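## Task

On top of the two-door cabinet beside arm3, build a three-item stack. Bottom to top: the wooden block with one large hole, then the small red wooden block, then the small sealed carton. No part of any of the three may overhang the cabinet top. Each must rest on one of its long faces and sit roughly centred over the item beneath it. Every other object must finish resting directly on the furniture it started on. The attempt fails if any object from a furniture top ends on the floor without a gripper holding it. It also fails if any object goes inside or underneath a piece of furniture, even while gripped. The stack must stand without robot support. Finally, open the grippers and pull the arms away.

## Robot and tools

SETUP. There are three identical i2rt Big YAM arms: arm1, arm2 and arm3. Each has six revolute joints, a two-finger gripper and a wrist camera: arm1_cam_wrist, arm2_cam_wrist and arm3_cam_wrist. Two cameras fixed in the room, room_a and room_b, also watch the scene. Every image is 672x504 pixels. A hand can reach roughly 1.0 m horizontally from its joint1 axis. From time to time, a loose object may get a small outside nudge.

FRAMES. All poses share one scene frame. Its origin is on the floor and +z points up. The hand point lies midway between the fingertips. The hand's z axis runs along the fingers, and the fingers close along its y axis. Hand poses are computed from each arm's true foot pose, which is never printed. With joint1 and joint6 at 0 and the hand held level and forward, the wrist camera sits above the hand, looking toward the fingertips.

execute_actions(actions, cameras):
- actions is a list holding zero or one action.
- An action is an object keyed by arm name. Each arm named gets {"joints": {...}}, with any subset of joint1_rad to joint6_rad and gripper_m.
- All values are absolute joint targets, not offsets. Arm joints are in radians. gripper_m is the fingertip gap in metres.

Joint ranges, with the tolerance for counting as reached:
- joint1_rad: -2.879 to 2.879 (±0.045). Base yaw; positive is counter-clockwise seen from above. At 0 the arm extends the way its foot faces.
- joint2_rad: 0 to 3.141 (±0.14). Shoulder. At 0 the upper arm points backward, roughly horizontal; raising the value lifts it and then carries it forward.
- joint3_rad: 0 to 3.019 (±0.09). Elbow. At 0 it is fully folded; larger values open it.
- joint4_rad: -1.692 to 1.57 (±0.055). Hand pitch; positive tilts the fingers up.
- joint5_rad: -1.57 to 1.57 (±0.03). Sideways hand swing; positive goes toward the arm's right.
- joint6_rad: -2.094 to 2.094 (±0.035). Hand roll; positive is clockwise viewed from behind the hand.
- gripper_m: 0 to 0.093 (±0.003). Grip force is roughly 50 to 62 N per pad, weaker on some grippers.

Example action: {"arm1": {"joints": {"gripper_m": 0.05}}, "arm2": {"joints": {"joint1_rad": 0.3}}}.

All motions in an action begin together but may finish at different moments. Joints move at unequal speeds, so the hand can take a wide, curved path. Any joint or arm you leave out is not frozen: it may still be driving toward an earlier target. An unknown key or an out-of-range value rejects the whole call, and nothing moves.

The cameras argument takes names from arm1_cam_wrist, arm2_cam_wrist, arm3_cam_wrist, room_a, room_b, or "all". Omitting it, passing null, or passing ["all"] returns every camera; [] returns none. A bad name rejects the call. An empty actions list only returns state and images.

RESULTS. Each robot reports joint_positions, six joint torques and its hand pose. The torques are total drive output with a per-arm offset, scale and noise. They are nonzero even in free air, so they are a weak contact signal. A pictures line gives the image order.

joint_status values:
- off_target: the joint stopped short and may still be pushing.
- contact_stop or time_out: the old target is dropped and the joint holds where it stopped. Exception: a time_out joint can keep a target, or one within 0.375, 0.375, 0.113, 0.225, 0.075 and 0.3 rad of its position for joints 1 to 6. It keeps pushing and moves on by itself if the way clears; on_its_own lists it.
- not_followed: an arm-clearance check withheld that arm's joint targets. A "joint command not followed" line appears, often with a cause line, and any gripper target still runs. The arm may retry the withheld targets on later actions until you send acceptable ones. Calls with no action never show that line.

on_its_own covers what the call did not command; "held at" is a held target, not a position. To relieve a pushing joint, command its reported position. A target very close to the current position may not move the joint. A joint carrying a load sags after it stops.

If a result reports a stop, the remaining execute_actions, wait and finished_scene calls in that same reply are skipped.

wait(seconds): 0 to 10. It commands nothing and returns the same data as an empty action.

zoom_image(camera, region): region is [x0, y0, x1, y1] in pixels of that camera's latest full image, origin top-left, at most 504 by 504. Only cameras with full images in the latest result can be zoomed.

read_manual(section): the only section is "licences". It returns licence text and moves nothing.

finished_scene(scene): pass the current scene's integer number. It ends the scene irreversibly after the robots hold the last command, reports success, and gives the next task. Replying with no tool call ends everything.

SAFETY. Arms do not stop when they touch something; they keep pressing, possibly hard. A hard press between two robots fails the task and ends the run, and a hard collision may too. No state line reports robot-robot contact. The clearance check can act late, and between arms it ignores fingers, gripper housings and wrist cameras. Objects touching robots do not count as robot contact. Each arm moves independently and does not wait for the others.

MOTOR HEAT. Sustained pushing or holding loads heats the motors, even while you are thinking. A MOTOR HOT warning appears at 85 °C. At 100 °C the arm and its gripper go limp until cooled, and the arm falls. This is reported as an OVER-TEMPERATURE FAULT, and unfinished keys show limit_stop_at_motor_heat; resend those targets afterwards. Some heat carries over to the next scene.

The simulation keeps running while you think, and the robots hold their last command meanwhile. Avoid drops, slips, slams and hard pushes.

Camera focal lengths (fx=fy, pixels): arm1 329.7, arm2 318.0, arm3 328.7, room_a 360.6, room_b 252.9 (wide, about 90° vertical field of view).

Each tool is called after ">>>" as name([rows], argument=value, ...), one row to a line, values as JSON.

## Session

>>> execute_actions(actions=[])

Scene clock: 0.00 s.
Joint torques (N m, as the arm reports them, + toward a larger angle): no reading
Motor temperatures (°C, as the motors report them): arm1=[25 27 27 27 24 26] | arm2=[26 26 29 27 25 27] | arm3=[25 26 25 26 27 26]
arm1.joint_positions: joint1_rad=-0.214 joint2_rad=+0.577 joint3_rad=+1.351 joint4_rad=-1.344 joint5_rad=+0.195 joint6_rad=+0.704 gripper_m=+0.095
arm1.joint_status: not commanded
arm1.hand: x=-0.7098 y=+0.8305 z=+1.3495 quat_wxyz=(-0.125, -0.831, +0.266, +0.472) (m; scene frame)
arm2.joint_positions: joint1_rad=+0.571 joint2_rad=+0.523 joint3_rad=+1.328 joint4_rad=-1.502 joint5_rad=+0.238 joint6_rad=+0.396 gripper_m=+0.094
arm2.joint_status: not commanded
arm2.hand: x=-0.2428 y=-0.0641 z=+1.4021 quat_wxyz=(-0.197, -0.867, -0.240, +0.389) (m; scene frame)
arm3.joint_positions: joint1_rad=+0.306 joint2_rad=+0.358 joint3_rad=+1.379 joint4_rad=-1.292 joint5_rad=-0.278 joint6_rad=+0.318 gripper_m=+0.094
arm3.joint_status: not commanded
arm3.hand: x=+0.6551 y=-0.7834 z=+1.4374 quat_wxyz=(-0.423, +0.309, -0.733, -0.434) (m; scene frame)
pictures: arm1_cam_wrist, arm2_cam_wrist, arm3_cam_wrist, room_a, room_b
Images, in order (width x height): arm1_cam_wrist 672x504, arm2_cam_wrist 672x504, arm3_cam_wrist 672x504, room_a 672x504, room_b 672x504.

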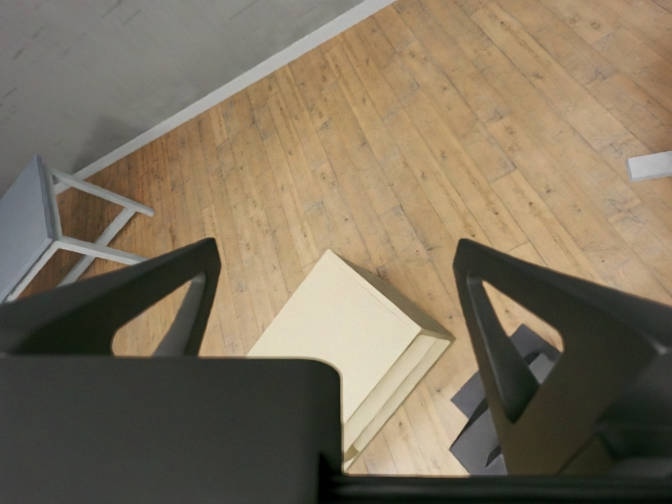

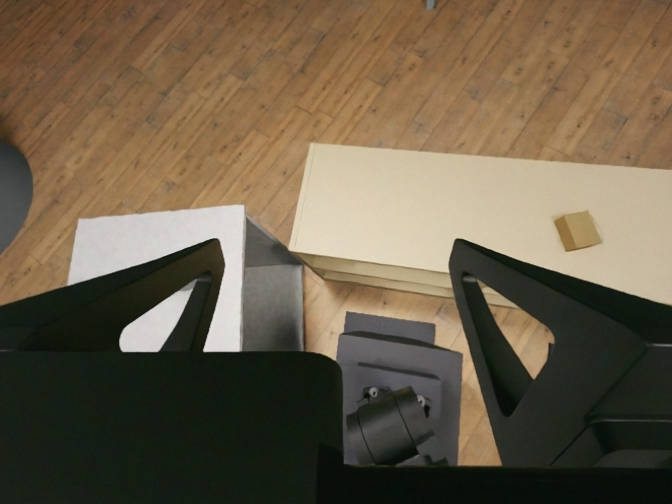

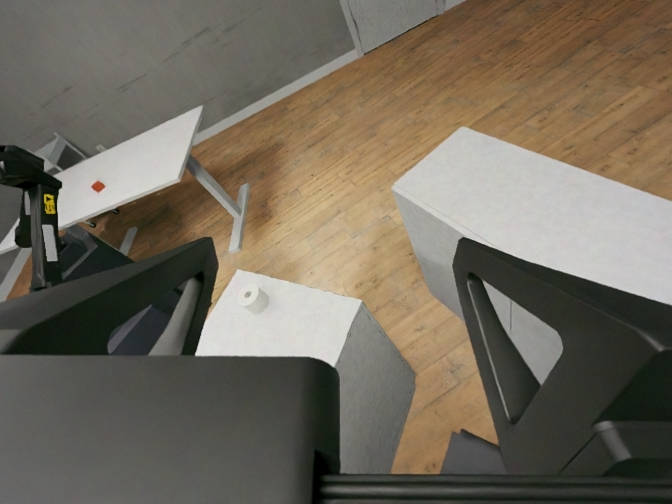

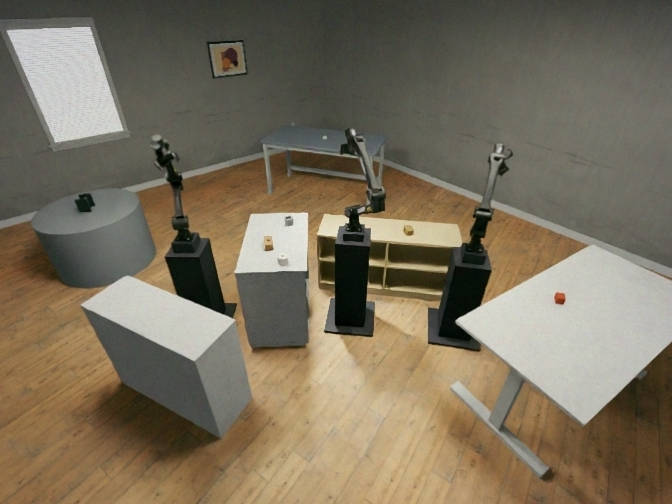

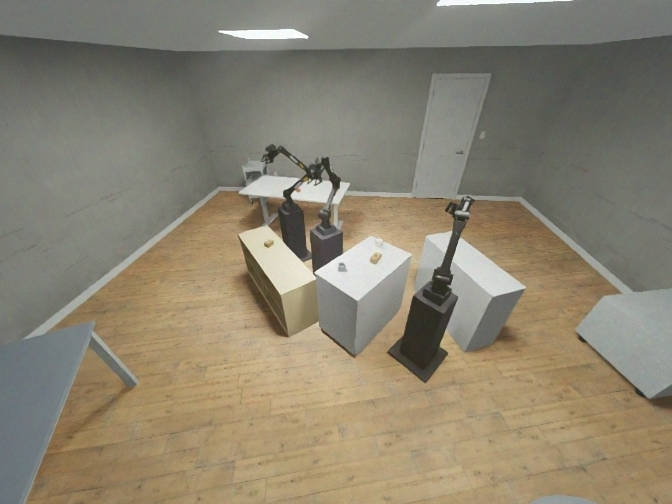

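>>> execute_actions([
  {"arm3":{"joints":{"joint1_rad":1.6,"joint2_rad":1.8,"joint3_rad":1.6,"joint4_rad":-1.35,"joint5_rad":0,"joint6_rad":0}},"arm2":{"joints":{"joint1_rad":-0.75,"joint2_rad":2.3,"joint3_rad":1.9,"joint4_rad":-1.15,"joint5_rad":0,"joint6_rad":0}},"arm1":{"joints":{"joint1_rad":-2.15,"joint2_rad":1.97,"joint3_rad":1.77,"joint4_rad":-1.35,"joint5_rad":0,"joint6_rad":0}}},
])

Scene clock: 4.43 s.
Joint torques (N m, as the arm reports them, + toward a larger angle): arm1=[  0.92 -18.57   8.51  -0.2   -0.1   -0.15] | arm2=[  0.08 -23.06   9.38   0.13  -0.08  -0.02] | arm3=[ -0.47 -15.24   8.67  -0.07   0.09  -0.02]
Motor temperatures (°C, as the motors report them): arm1=[25 28 28 27 24 26] | arm2=[26 26 30 27 25 27] | arm3=[25 26 25 26 27 26]
arm1.joint_positions: joint1_rad=-2.151 joint2_rad=+1.977 joint3_rad=+1.762 joint4_rad=-1.344 joint5_rad=+0.002 joint6_rad=+0.009 gripper_m=+0.095
arm1.joint_status: all done
arm1.hand: x=-0.3807 y=+1.4416 z=+0.9475 quat_wxyz=(+0.006, -0.637, +0.771, +0.009) (m; scene frame)
arm2.joint_positions: joint1_rad=-0.743 joint2_rad=+2.301 joint3_rad=+1.888 joint4_rad=-1.148 joint5_rad=+0.001 joint6_rad=+0.013 gripper_m=+0.094
arm2.joint_status: all done
arm2.hand: x=-0.7741 y=+0.2476 z=+0.8730 quat_wxyz=(+0.000, -0.990, +0.140, +0.007) (m; scene frame)
arm3.joint_positions: joint1_rad=+1.614 joint2_rad=+1.792 joint3_rad=+1.585 joint4_rad=-1.342 joint5_rad=-0.001 joint6_rad=+0.009 gripper_m=+0.094
arm3.joint_status: all done
arm3.hand: x=+0.2835 y=-0.4701 z=+1.0105 quat_wxyz=(+0.000, +0.893, -0.450, -0.012) (m; scene frame)
pictures: arm1_cam_wrist, arm2_cam_wrist, arm3_cam_wrist, room_a, room_b
Images, in order (width x height): arm1_cam_wrist 672x504, arm2_cam_wrist 672x504, arm3_cam_wrist 672x504, room_a 672x504, room_b 672x504.

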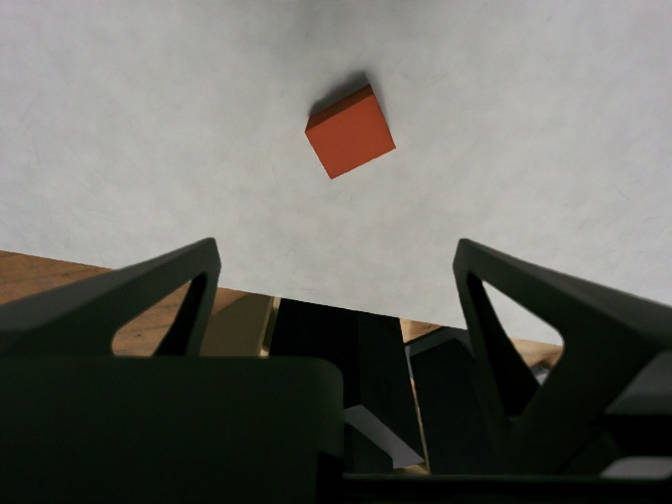

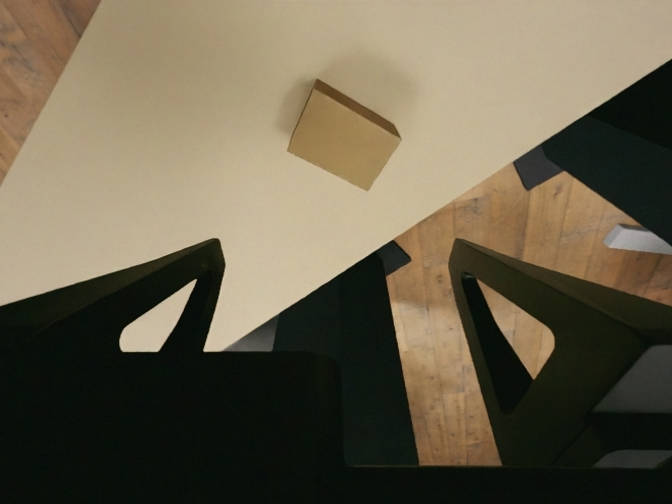

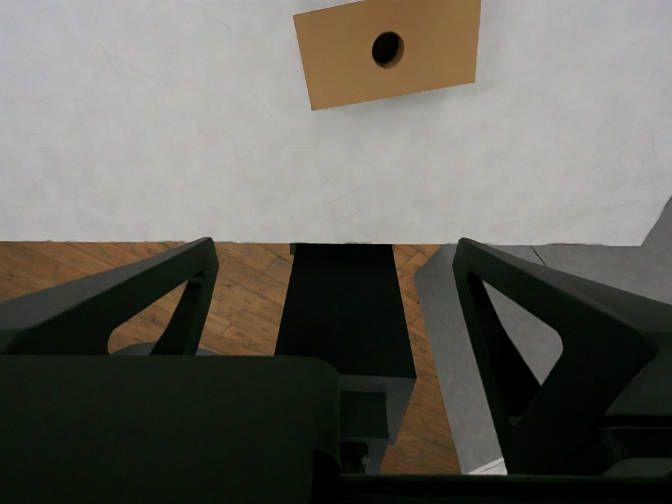

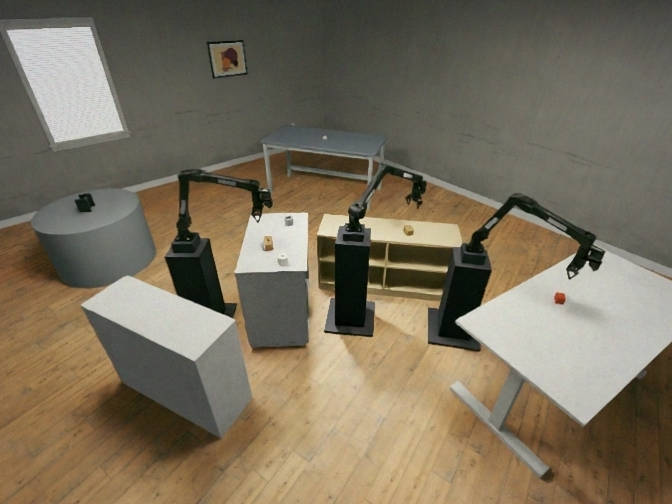

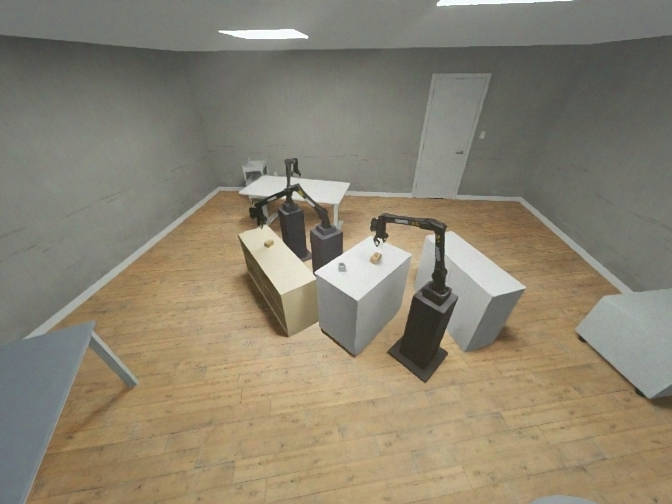

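>>> execute_actions([
  {"arm3":{"joints":{"joint1_rad":1.545,"joint2_rad":2.05,"joint3_rad":1.62,"joint4_rad":-1.105,"joint6_rad":1.38}},"arm2":{"joints":{"joint1_rad":-0.762,"joint2_rad":2.5,"joint3_rad":1.85,"joint4_rad":-0.89,"joint6_rad":-1.09}},"arm1":{"joints":{"joint1_rad":-2.175,"joint2_rad":2.08,"joint3_rad":1.6,"joint4_rad":-1.07,"joint6_rad":1.07}}},
], cameras=["arm1_cam_wrist","arm2_cam_wrist","arm3_cam_wrist"])

Scene clock: 10.27 s.
Joint torques (N m, as the arm reports them, + toward a larger angle): arm1=[  0.62 -19.09   7.49   0.6   -0.02   0.05] | arm2=[  0.08 -23.11   7.86   1.15  -0.13  -0.04] | arm3=[  1.13 -19.22   8.59   0.59   0.16   0.19]
Motor temperatures (°C, as the motors report them): arm1=[25 28 29 27 24 26] | arm2=[26 27 31 27 25 27] | arm3=[25 27 26 26 27 26]
arm1.joint_positions: joint1_rad=-2.172 joint2_rad=+2.091 joint3_rad=+1.594 joint4_rad=-1.083 joint5_rad=+0.002 joint6_rad=+1.061 gripper_m=+0.095
arm1.joint_status: all done
arm1.hand: x=-0.3703 y=+1.4330 z=+0.8202 quat_wxyz=(-0.003, -0.153, +0.988, +0.001) (m; scene frame)
arm2.joint_positions: joint1_rad=-0.757 joint2_rad=+2.503 joint3_rad=+1.840 joint4_rad=-0.904 joint5_rad=+0.001 joint6_rad=-1.076 gripper_m=+0.094
arm2.joint_status: all done
arm2.hand: x=-0.7637 y=+0.2543 z=+0.7256 quat_wxyz=(+0.002, -0.922, -0.387, +0.004) (m; scene frame)
arm3.joint_positions: joint1_rad=+1.546 joint2_rad=+2.062 joint3_rad=+1.595 joint4_rad=-1.114 joint5_rad=-0.002 joint6_rad=+1.369 gripper_m=+0.094
arm3.joint_status: all done
arm3.hand: x=+0.2865 y=-0.4091 z=+0.8638 quat_wxyz=(+0.005, +0.380, -0.925, +0.006) (m; scene frame)
pictures: arm1_cam_wrist, arm2_cam_wrist, arm3_cam_wrist
Images, in order (width x height): arm1_cam_wrist 672x504, arm2_cam_wrist 672x504, arm3_cam_wrist 672x504.

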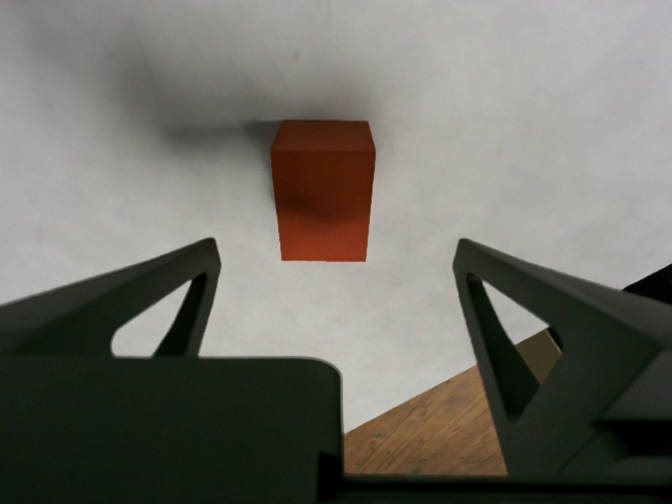

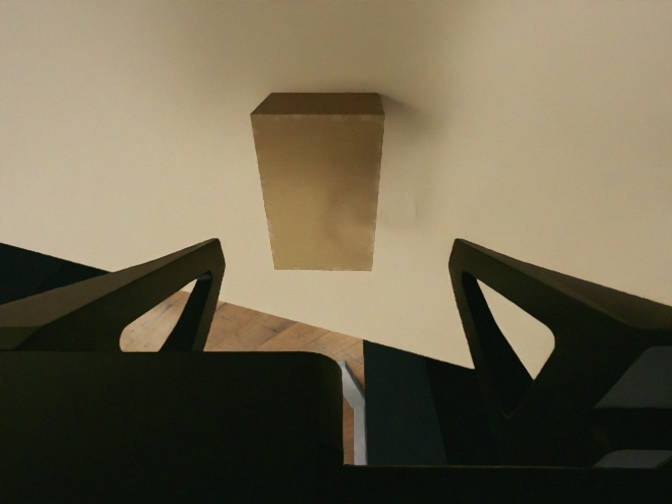

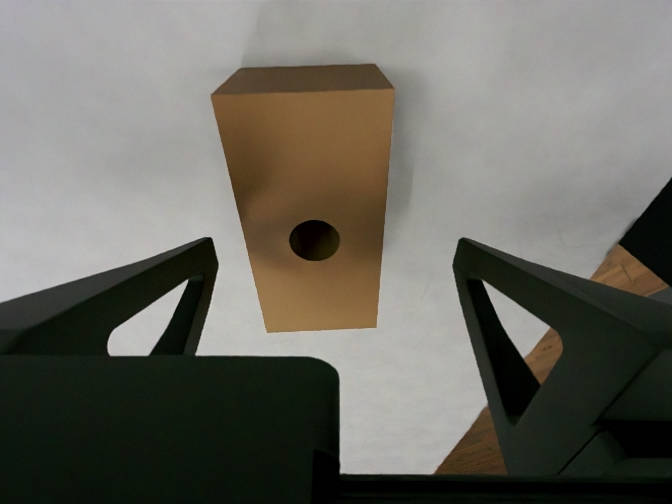

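>>> execute_actions([
  {"arm3":{"joints":{"joint1_rad":1.578,"joint2_rad":2.145,"joint4_rad":-1.0}},"arm2":{"joints":{"joint2_rad":2.605,"joint4_rad":-0.785}},"arm1":{"joints":{"joint2_rad":2.18,"joint4_rad":-0.97}}},
], cameras=["arm1_cam_wrist","arm2_cam_wrist","arm3_cam_wrist"])

>>> execute_actions([
  {"arm3":{"joints":{"gripper_m":0.03}},"arm2":{"joints":{"gripper_m":0.03}},"arm1":{"joints":{"gripper_m":0.02}}},
], cameras=[])

>>> execute_actions([
  {"arm3":{"joints":{"joint2_rad":1.85,"joint4_rad":-1.32}},"arm2":{"joints":{"joint2_rad":2.05,"joint4_rad":-1.37}},"arm1":{"joints":{"joint2_rad":1.95,"joint4_rad":-1.22}}},
], cameras=[])

>>> execute_actions([
  {"arm3":{"joints":{"joint1_rad":0.0}},"arm2":{"joints":{"joint1_rad":1.55,"joint6_rad":0}},"arm1":{"joints":{"joint1_rad":0.8,"joint3_rad":1.74,"joint6_rad":1.5}}},
])

Scene clock: 15.03 s.
Joint torques (N m, as the arm reports them, + toward a larger angle): arm1=[  0.64 -19.65   7.13   0.61  -0.02   0.05] | arm2=[  0.27 -23.72   7.35   0.89  -0.18  -0.03] | arm3=[  1.71 -18.23   8.39   0.64   0.17   0.18]
Motor temperatures (°C, as the motors report them): arm1=[25 29 29 27 24 26] | arm2=[26 28 31 27 25 27] | arm3=[25 27 27 26 27 26]
arm1.joint_positions: joint1_rad=-2.172 joint2_rad=+2.191 joint3_rad=+1.594 joint4_rad=-0.982 joint5_rad=+0.002 joint6_rad=+1.061 gripper_m=+0.095
arm1.joint_status: all done
arm1.hand: x=-0.3689 y=+1.4419 z=+0.7618 quat_wxyz=(-0.003, -0.153, +0.988, +0.001) (m; scene frame)
arm2.joint_positions: joint1_rad=-0.757 joint2_rad=+2.610 joint3_rad=+1.840 joint4_rad=-0.799 joint5_rad=+0.001 joint6_rad=-1.076 gripper_m=+0.094
arm2.joint_status: all done
arm2.hand: x=-0.7535 y=+0.2512 z=+0.6570 quat_wxyz=(+0.001, -0.922, -0.387, +0.003) (m; scene frame)
arm3.joint_positions: joint1_rad=+1.568 joint2_rad=+2.140 joint3_rad=+1.595 joint4_rad=-1.009 joint5_rad=-0.002 joint6_rad=+1.370 gripper_m=+0.094
arm3.joint_status: all done
arm3.hand: x=+0.2670 y=-0.4041 z=+0.8180 quat_wxyz=(+0.007, +0.389, -0.921, -0.007) (m; scene frame)
pictures: arm1_cam_wrist, arm2_cam_wrist, arm3_cam_wrist
Images, in order (width x height): arm1_cam_wrist 672x504, arm2_cam_wrist 672x504, arm3_cam_wrist 672x504.

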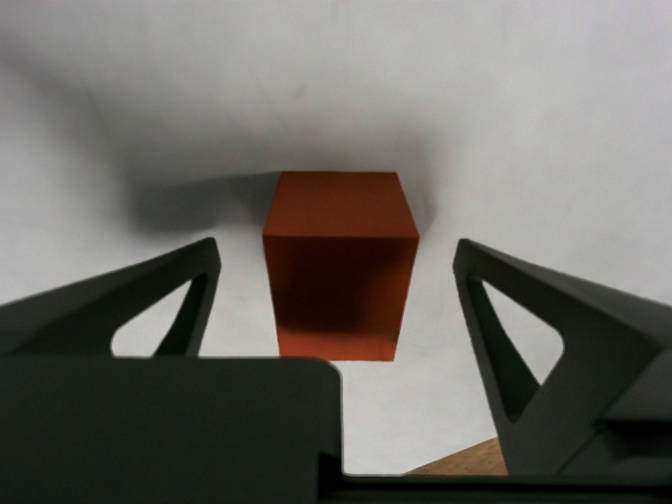

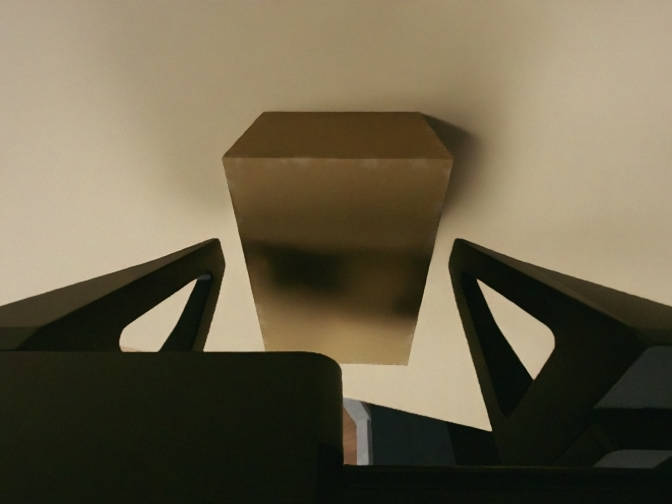

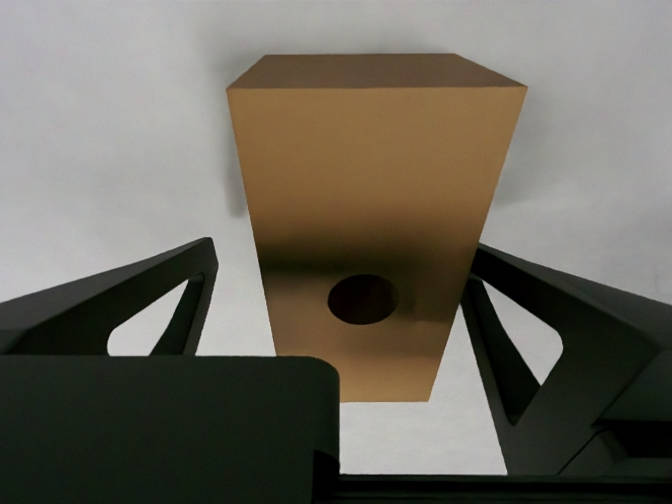

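Scene clock: 15.70 s.
Joint torques (N m, as the arm reports them, + toward a larger angle): arm1=[  0.62 -19.67   7.09   0.6   -0.01   0.05] | arm2=[  0.02 -22.68   7.36   1.08  -0.16  -0.01] | arm3=[  1.63 -18.39   8.35   0.37   0.12   0.16]
Motor temperatures (°C, as the motors report them): arm1=[25 29 29 27 24 26] | arm2=[26 28 31 27 25 27] | arm3=[25 27 27 26 27 26]
arm1.joint_positions: joint1_rad=-2.172 joint2_rad=+2.191 joint3_rad=+1.594 joint4_rad=-0.982 joint5_rad=+0.002 joint6_rad=+1.062 gripper_m=+0.045
arm1.joint_status: gripper_m off_target (ended at +0.045, target +0.020)
arm1.hand: x=-0.3690 y=+1.4420 z=+0.7618 quat_wxyz=(-0.003, -0.153, +0.988, +0.001) (m; scene frame)
arm2.joint_positions: joint1_rad=-0.757 joint2_rad=+2.610 joint3_rad=+1.840 joint4_rad=-0.799 joint5_rad=+0.001 joint6_rad=-1.077 gripper_m=+0.059
arm2.joint_status: gripper_m off_target (ended at +0.059, target +0.030)
arm2.hand: x=-0.7535 y=+0.2512 z=+0.6570 quat_wxyz=(+0.001, -0.922, -0.387, +0.003) (m; scene frame)
arm3.joint_positions: joint1_rad=+1.568 joint2_rad=+2.140 joint3_rad=+1.595 joint4_rad=-1.005 joint5_rad=-0.001 joint6_rad=+1.371 gripper_m=+0.059
arm3.joint_status: gripper_m off_target (ended at +0.059, target +0.030)
arm3.hand: x=+0.2667 y=-0.4034 z=+0.8181 quat_wxyz=(+0.007, +0.389, -0.921, -0.008) (m; scene frame)
pictures: none
No camera images: the call's "cameras" was empty. Leave "cameras" out to get every camera's image.

Scene clock: 17.37 s.
Joint torques (N m, as the arm reports them, + toward a larger angle): arm1=[  0.62 -17.23   7.97  -0.56  -0.01   0.05] | arm2=[  0.02 -21.5    9.78  -0.45  -0.19  -0.04] | arm3=[  1.71 -18.04   9.25  -0.16   0.15   0.15]
Motor temperatures (°C, as the motors report them): arm1=[25 29 29 27 24 26] | arm2=[26 28 31 27 25 27] | arm3=[25 27 27 26 27 26]
arm1.joint_positions: joint1_rad=-2.172 joint2_rad=+1.955 joint3_rad=+1.594 joint4_rad=-1.208 joint5_rad=+0.002 joint6_rad=+1.062 gripper_m=+0.045
arm1.joint_status: all done
arm1.hand: x=-0.3734 y=+1.4145 z=+0.8980 quat_wxyz=(-0.001, -0.153, +0.988, +0.006) (m; scene frame)
arm2.joint_positions: joint1_rad=-0.757 joint2_rad=+2.063 joint3_rad=+1.839 joint4_rad=-1.356 joint5_rad=+0.001 joint6_rad=-1.077 gripper_m=+0.059
arm2.joint_status: all done
arm2.hand: x=-0.7260 y=+0.2443 z=+1.0060 quat_wxyz=(-0.003, -0.922, -0.387, -0.002) (m; scene frame)
arm3.joint_positions: joint1_rad=+1.568 joint2_rad=+1.860 joint3_rad=+1.595 joint4_rad=-1.314 joint5_rad=-0.001 joint6_rad=+1.371 gripper_m=+0.059
arm3.joint_status: all done
arm3.hand: x=+0.2978 y=-0.4463 z=+0.9775 quat_wxyz=(+0.004, +0.389, -0.921, +0.005) (m; scene frame)
pictures: none
No camera images: the call's "cameras" was empty. Leave "cameras" out to get every camera's image.

Scene clock: 20.13 s.
Joint torques (N m, as the arm reports them, + toward a larger angle): arm1=[  0.23 -18.51  10.8   -0.24   0.15   0.05] | arm2=[  0.37 -21.66   9.81  -0.3    0.06   0.21] | arm3=[  0.95 -17.37   9.13  -0.33   0.05   0.18]
Motor temperatures (°C, as the motors report them): arm1=[25 29 30 27 24 26] | arm2=[26 28 32 27 25 27] | arm3=[25 27 27 26 27 26]
arm1.joint_positions: joint1_rad=+0.804 joint2_rad=+1.959 joint3_rad=+1.701 joint4_rad=-1.212 joint5_rad=-0.002 joint6_rad=+1.491 gripper_m=+0.045
arm1.joint_status: all done
arm1.hand: x=-0.7150 y=+0.2615 z=+0.9267 quat_wxyz=(-0.045, -0.989, +0.143, +0.014) (m; scene frame)
arm2.joint_positions: joint1_rad=+1.548 joint2_rad=+2.063 joint3_rad=+1.839 joint4_rad=-1.356 joint5_rad=-0.001 joint6_rad=-0.014 gripper_m=+0.059
arm2.joint_status: all done
arm2.hand: x=+0.1552 y=-0.4989 z=+1.0031 quat_wxyz=(+0.005, -0.524, -0.851, -0.001) (m; scene frame)
arm3.joint_positions: joint1_rad=-0.006 joint2_rad=+1.861 joint3_rad=+1.595 joint4_rad=-1.311 joint5_rad=+0.001 joint6_rad=+1.371 gripper_m=+0.059
arm3.joint_status: all done
arm3.hand: x=+1.0793 y=-0.5952 z=+0.9721 quat_wxyz=(+0.004, -0.378, -0.926, +0.007) (m; scene frame)
pictures: arm1_cam_wrist, arm2_cam_wrist, arm3_cam_wrist, room_a, room_b
Images, in order (width x height): arm1_cam_wrist 672x504, arm2_cam_wrist 672x504, arm3_cam_wrist 672x504, room_a 672x504, room_b 672x504.

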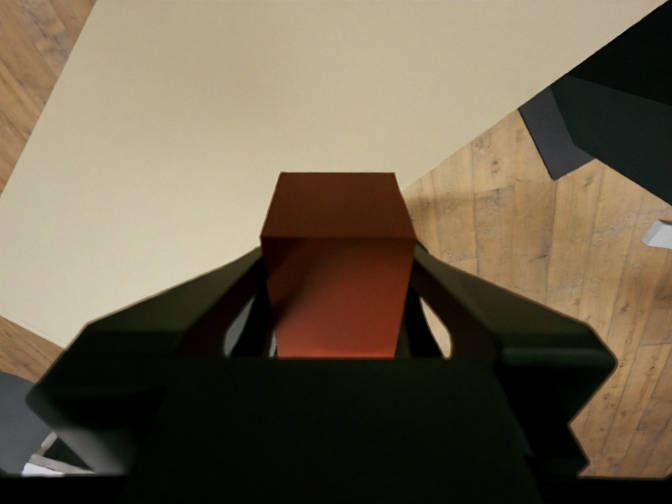

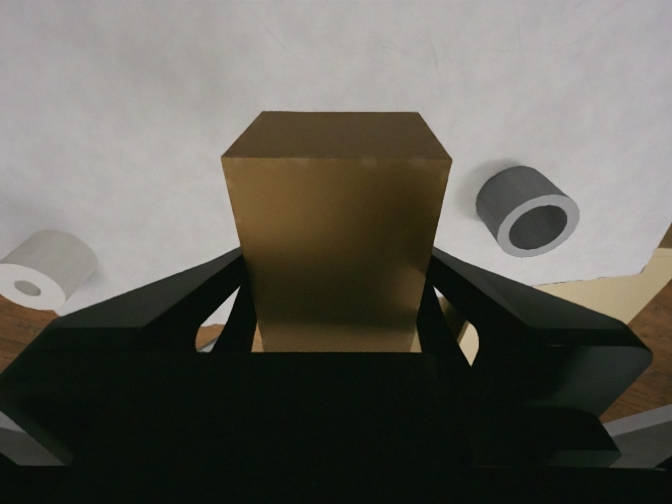

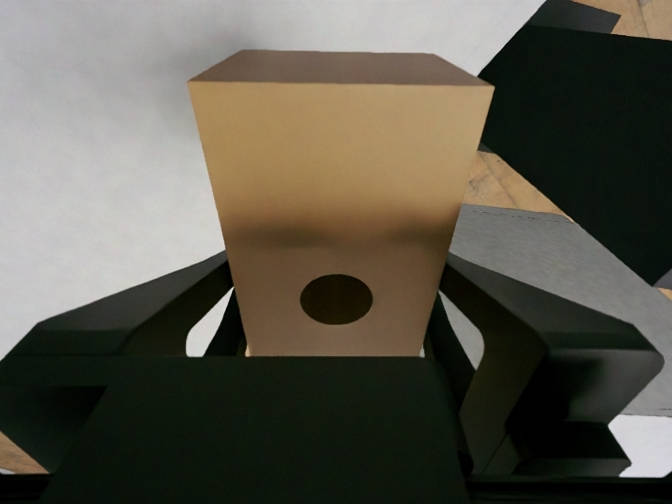

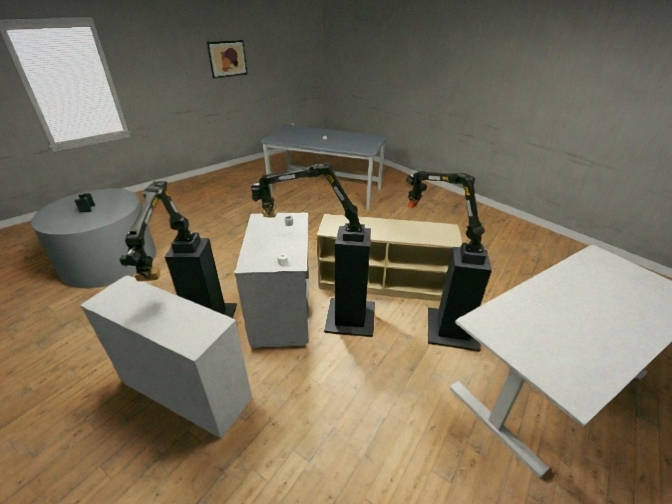

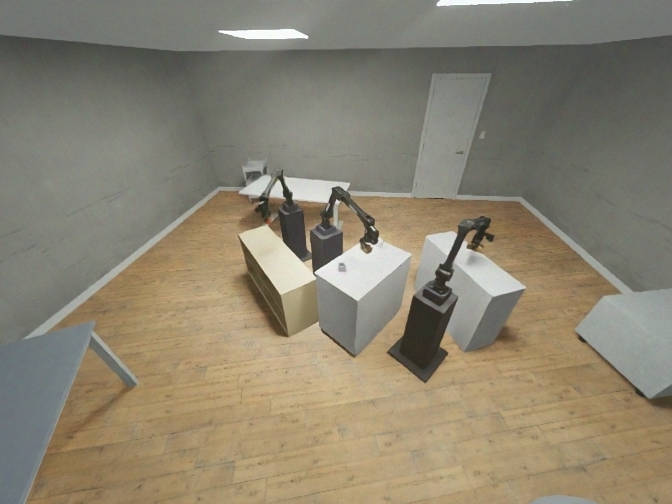

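>>> execute_actions([
  {"arm3":{"joints":{"joint2_rad":2.135,"joint4_rad":-1.0}},"arm2":{"joints":{"joint2_rad":2.315,"joint4_rad":-1.06}},"arm1":{"joints":{"joint2_rad":2.395,"joint4_rad":-0.86}}},
], cameras=["arm1_cam_wrist","arm2_cam_wrist","arm3_cam_wrist"])

Scene clock: 23.27 s.
Joint torques (N m, as the arm reports them, + toward a larger angle): arm1=[  0.2  -21.79   7.77   0.54   0.16   0.02] | arm2=[  0.81 -23.74   8.99   1.12   0.01   0.22] | arm3=[  1.05 -21.06   8.33   0.35   0.1    0.14]
Motor temperatures (°C, as the motors report them): arm1=[25 29 31 27 24 26] | arm2=[26 28 32 27 25 27] | arm3=[25 28 27 26 27 26]
arm1.joint_positions: joint1_rad=+0.803 joint2_rad=+2.414 joint3_rad=+1.717 joint4_rad=-0.872 joint5_rad=-0.002 joint6_rad=+1.494 gripper_m=+0.045
arm1.joint_status: all done
arm1.hand: x=-0.7247 y=+0.2445 z=+0.6544 quat_wxyz=(+0.003, -0.989, +0.145, +0.003) (m; scene frame)
arm2.joint_positions: joint1_rad=+1.548 joint2_rad=+2.332 joint3_rad=+1.839 joint4_rad=-1.074 joint5_rad=-0.001 joint6_rad=-0.013 gripper_m=+0.059
arm2.joint_status: all done
arm2.hand: x=+0.1713 y=-0.5342 z=+0.8331 quat_wxyz=(+0.000, -0.525, -0.851, +0.003) (m; scene frame)
arm3.joint_positions: joint1_rad=-0.005 joint2_rad=+2.160 joint3_rad=+1.595 joint4_rad=-1.008 joint5_rad=+0.000 joint6_rad=+1.375 gripper_m=+0.060
arm3.joint_status: all done
arm3.hand: x=+1.1180 y=-0.5685 z=+0.8011 quat_wxyz=(+0.003, -0.379, -0.925, +0.005) (m; scene frame)
pictures: arm1_cam_wrist, arm2_cam_wrist, arm3_cam_wrist
Images, in order (width x height): arm1_cam_wrist 672x504, arm2_cam_wrist 672x504, arm3_cam_wrist 672x504.

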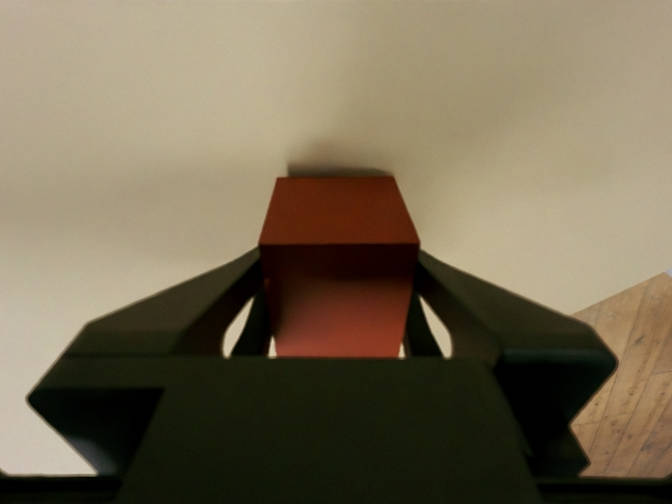

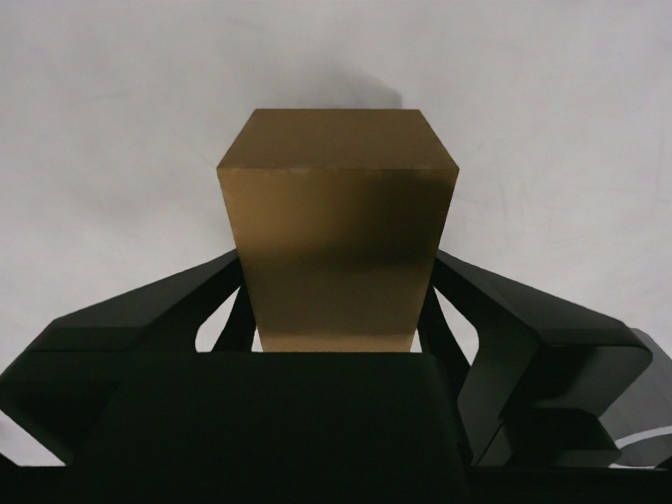

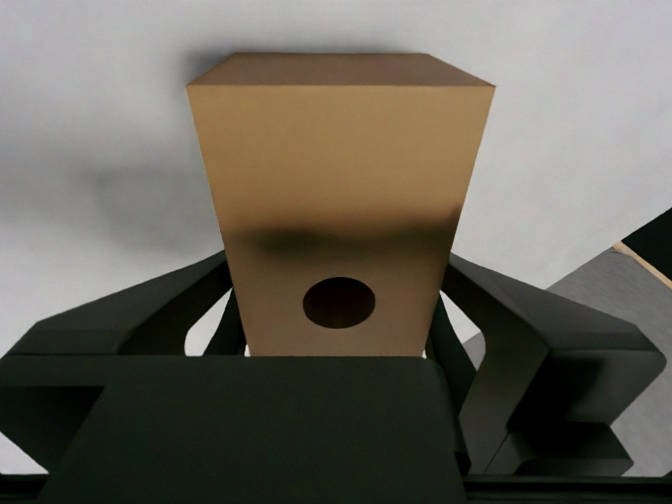

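>>> execute_actions([
  {"arm3":{"joints":{"gripper_m":0.093}},"arm2":{"joints":{"joint2_rad":2.37}},"arm1":{"joints":{"gripper_m":0.093}}},
], cameras=["arm2_cam_wrist"])

>>> execute_actions([
  {"arm3":{"joints":{"joint2_rad":1.85,"joint4_rad":-1.32}},"arm2":{"joints":{"gripper_m":0.093}},"arm1":{"joints":{"joint2_rad":1.9,"joint4_rad":-1.3}}},
], cameras=[])

>>> execute_actions([
  {"arm2":{"joints":{"joint2_rad":2.0,"joint4_rad":-1.37}},"arm1":{"joints":{"joint1_rad":-1.2,"joint2_rad":1.2}}},
], cameras=[])

>>> execute_actions([
  {"arm2":{"joints":{"joint1_rad":-0.77,"joint3_rad":1.75}}},
], cameras=[])

>>> execute_actions([
  {"arm2":{"joints":{"joint2_rad":2.45,"joint4_rad":-0.84}}},
], cameras=["arm2_cam_wrist","room_a"])

Scene clock: 38.93 s.
Joint torques (N m, as the arm reports them, + toward a larger angle): arm1=[  0.24 -21.82   7.74   0.53   0.16   0.02] | arm2=[  0.29 -20.52   8.92   1.02   0.     0.19] | arm3=[  0.79 -20.1    8.3    0.51   0.1    0.15]
Motor temperatures (°C, as the motors report them): arm1=[25 30 31 27 24 26] | arm2=[26 29 33 27 25 27] | arm3=[25 28 28 26 27 26]
arm1.joint_positions: joint1_rad=+0.803 joint2_rad=+2.413 joint3_rad=+1.717 joint4_rad=-0.872 joint5_rad=-0.002 joint6_rad=+1.494 gripper_m=+0.093
arm1.joint_status: all done
arm1.hand: x=-0.7247 y=+0.2444 z=+0.6547 quat_wxyz=(+0.003, -0.989, +0.145, +0.003) (m; scene frame)
arm2.joint_positions: joint1_rad=+1.548 joint2_rad=+2.345 joint3_rad=+1.839 joint4_rad=-1.074 joint5_rad=-0.001 joint6_rad=-0.013 gripper_m=+0.059
arm2.joint_status: all done
arm2.hand: x=+0.1701 y=-0.5319 z=+0.8242 quat_wxyz=(+0.005, -0.525, -0.851, -0.001) (m; scene frame)
arm3.joint_positions: joint1_rad=-0.005 joint2_rad=+2.153 joint3_rad=+1.595 joint4_rad=-1.008 joint5_rad=+0.000 joint6_rad=+1.375 gripper_m=+0.093
arm3.joint_status: all done
arm3.hand: x=+1.1190 y=-0.5678 z=+0.8052 quat_wxyz=(+0.001, -0.379, -0.925, +0.002) (m; scene frame)
pictures: arm2_cam_wrist
Images, in order (width x height): arm2_cam_wrist 672x504.

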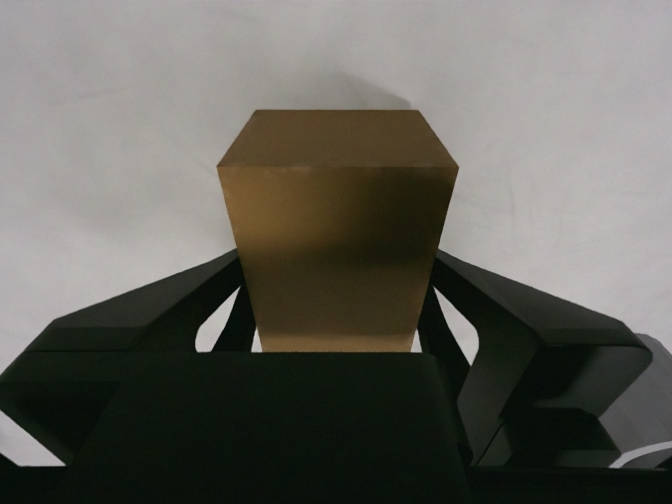

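Scene clock: 40.57 s.
Joint torques (N m, as the arm reports them, + toward a larger angle): arm1=[  0.25 -18.17   9.33  -0.41   0.16   0.01] | arm2=[  0.42 -20.68   8.93   0.96   0.02   0.21] | arm3=[  0.82 -15.79   8.82  -0.16   0.12   0.12]
Motor temperatures (°C, as the motors report them): arm1=[25 30 31 27 24 26] | arm2=[26 29 33 27 25 27] | arm3=[25 28 28 26 27 26]
arm1.joint_positions: joint1_rad=+0.803 joint2_rad=+1.910 joint3_rad=+1.722 joint4_rad=-1.288 joint5_rad=-0.002 joint6_rad=+1.494 gripper_m=+0.093
arm1.joint_status: all done
arm1.hand: x=-0.7107 y=+0.2722 z=+0.9625 quat_wxyz=(-0.042, -0.989, +0.145, +0.013) (m; scene frame)
arm2.joint_positions: joint1_rad=+1.548 joint2_rad=+2.351 joint3_rad=+1.839 joint4_rad=-1.073 joint5_rad=-0.001 joint6_rad=-0.013 gripper_m=+0.093
arm2.joint_status: all done
arm2.hand: x=+0.1696 y=-0.5310 z=+0.8205 quat_wxyz=(+0.007, -0.525, -0.851, -0.002) (m; scene frame)
arm3.joint_positions: joint1_rad=-0.005 joint2_rad=+1.839 joint3_rad=+1.601 joint4_rad=-1.313 joint5_rad=+0.000 joint6_rad=+1.375 gripper_m=+0.093
arm3.joint_status: all done
arm3.hand: x=+1.0806 y=-0.5938 z=+0.9859 quat_wxyz=(-0.003, -0.379, -0.925, -0.004) (m; scene frame)
pictures: none
No camera images: the call's "cameras" was empty. Leave "cameras" out to get every camera's image.

Scene clock: 42.57 s.
Joint torques (N m, as the arm reports them, + toward a larger angle): arm1=[ 0.75 -6.69  9.52  0.88  0.   -0.05] | arm2=[  0.03 -20.17   9.97  -0.27   0.02   0.23] | arm3=[  0.92 -15.71   8.95  -0.14   0.11   0.12]
Motor temperatures (°C, as the motors report them): arm1=[25 30 31 27 24 26] | arm2=[26 29 33 27 25 27] | arm3=[25 28 28 26 27 26]
arm1.joint_positions: joint1_rad=-1.202 joint2_rad=+1.208 joint3_rad=+1.722 joint4_rad=-1.288 joint5_rad=+0.002 joint6_rad=+1.494 gripper_m=+0.093
arm1.joint_status: all done
arm1.hand: x=-0.8070 y=+1.1684 z=+1.3480 quat_wxyz=(-0.132, -0.377, +0.838, +0.371) (m; scene frame)
arm2.joint_positions: joint1_rad=+1.548 joint2_rad=+2.003 joint3_rad=+1.839 joint4_rad=-1.356 joint5_rad=-0.001 joint6_rad=-0.013 gripper_m=+0.093
arm2.joint_status: all done
arm2.hand: x=+0.1556 y=-0.4996 z=+1.0398 quat_wxyz=(-0.020, -0.525, -0.851, +0.015) (m; scene frame)
arm3.joint_positions: joint1_rad=-0.005 joint2_rad=+1.839 joint3_rad=+1.601 joint4_rad=-1.313 joint5_rad=+0.000 joint6_rad=+1.375 gripper_m=+0.093
arm3.joint_status: not commanded
arm3.hand: x=+1.0806 y=-0.5938 z=+0.9859 quat_wxyz=(-0.003, -0.379, -0.925, -0.004) (m; scene frame)
pictures: none
No camera images: the call's "cameras" was empty. Leave "cameras" out to get every camera's image.

Scene clock: 45.03 s.
Joint torques (N m, as the arm reports them, + toward a larger angle): arm1=[ 0.74 -6.69  9.52  0.88  0.   -0.06] | arm2=[  0.45 -19.22   8.33  -0.29  -0.08   0.19] | arm3=[  1.   -15.58   8.95  -0.08   0.11   0.1 ]
Motor temperatures (°C, as the motors report them): arm1=[25 30 31 27 24 26] | arm2=[26 29 33 27 25 27] | arm3=[25 28 28 26 27 26]
arm1.joint_positions: joint1_rad=-1.202 joint2_rad=+1.208 joint3_rad=+1.722 joint4_rad=-1.288 joint5_rad=+0.002 joint6_rad=+1.494 gripper_m=+0.093
arm1.joint_status: not commanded
arm1.hand: x=-0.8070 y=+1.1684 z=+1.3480 quat_wxyz=(-0.132, -0.377, +0.838, +0.371) (m; scene frame)
arm2.joint_positions: joint1_rad=-0.772 joint2_rad=+1.999 joint3_rad=+1.756 joint4_rad=-1.357 joint5_rad=+0.001 joint6_rad=-0.012 gripper_m=+0.093
arm2.joint_status: all done
arm2.hand: x=-0.6983 y=+0.2455 z=+1.0138 quat_wxyz=(-0.003, -0.990, +0.142, -0.012) (m; scene frame)
arm3.joint_positions: joint1_rad=-0.005 joint2_rad=+1.839 joint3_rad=+1.601 joint4_rad=-1.313 joint5_rad=+0.000 joint6_rad=+1.375 gripper_m=+0.093
arm3.joint_status: not commanded
arm3.hand: x=+1.0806 y=-0.5938 z=+0.9859 quat_wxyz=(-0.003, -0.379, -0.925, -0.004) (m; scene frame)
pictures: none
No camera images: the call's "cameras" was empty. Leave "cameras" out to get every camera's image.

Scene clock: 46.53 s.
Joint torques (N m, as the arm reports them, + toward a larger angle): arm1=[ 0.76 -6.68  9.51  0.87  0.   -0.05] | arm2=[  0.3  -21.27   8.21   1.07  -0.08   0.21] | arm3=[  1.14 -15.73   8.77  -0.16   0.1    0.13]
Motor temperatures (°C, as the motors report them): arm1=[25 30 31 27 24 26] | arm2=[26 29 33 27 25 27] | arm3=[25 28 28 26 27 26]
arm1.joint_positions: joint1_rad=-1.202 joint2_rad=+1.208 joint3_rad=+1.722 joint4_rad=-1.288 joint5_rad=+0.002 joint6_rad=+1.494 gripper_m=+0.093
arm1.joint_status: not commanded
arm1.hand: x=-0.8070 y=+1.1684 z=+1.3480 quat_wxyz=(-0.132, -0.377, +0.838, +0.371) (m; scene frame)
arm2.joint_positions: joint1_rad=-0.772 joint2_rad=+2.445 joint3_rad=+1.734 joint4_rad=-0.853 joint5_rad=+0.001 joint6_rad=-0.012 gripper_m=+0.093
arm2.joint_status: all done
arm2.hand: x=-0.7404 y=+0.2574 z=+0.7312 quat_wxyz=(+0.000, -0.990, +0.142, +0.006) (m; scene frame)
arm3.joint_positions: joint1_rad=-0.005 joint2_rad=+1.839 joint3_rad=+1.601 joint4_rad=-1.313 joint5_rad=+0.000 joint6_rad=+1.375 gripper_m=+0.093
arm3.joint_status: not commanded
arm3.hand: x=+1.0806 y=-0.5938 z=+0.9859 quat_wxyz=(-0.003, -0.379, -0.925, -0.004) (m; scene frame)
pictures: arm2_cam_wrist, room_a
Images, in order (width x height): arm2_cam_wrist 672x504, room_a 672x504.

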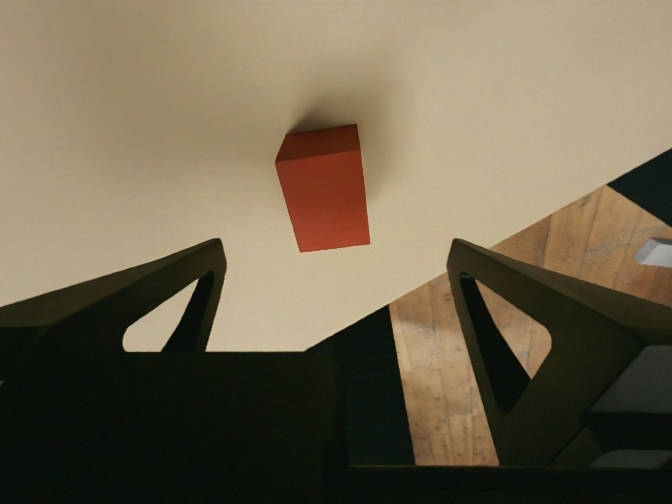

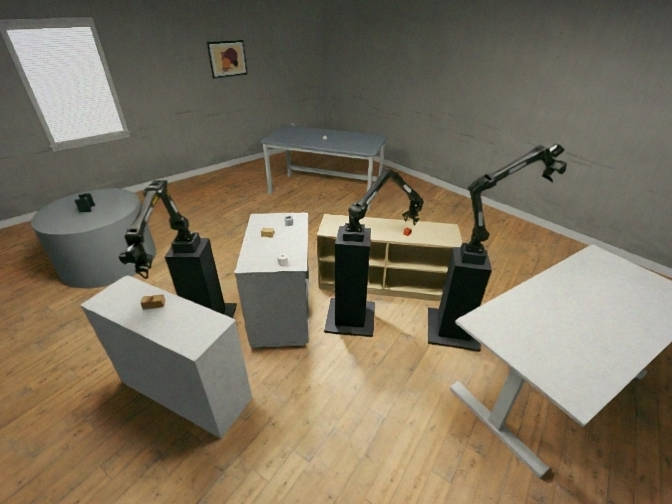

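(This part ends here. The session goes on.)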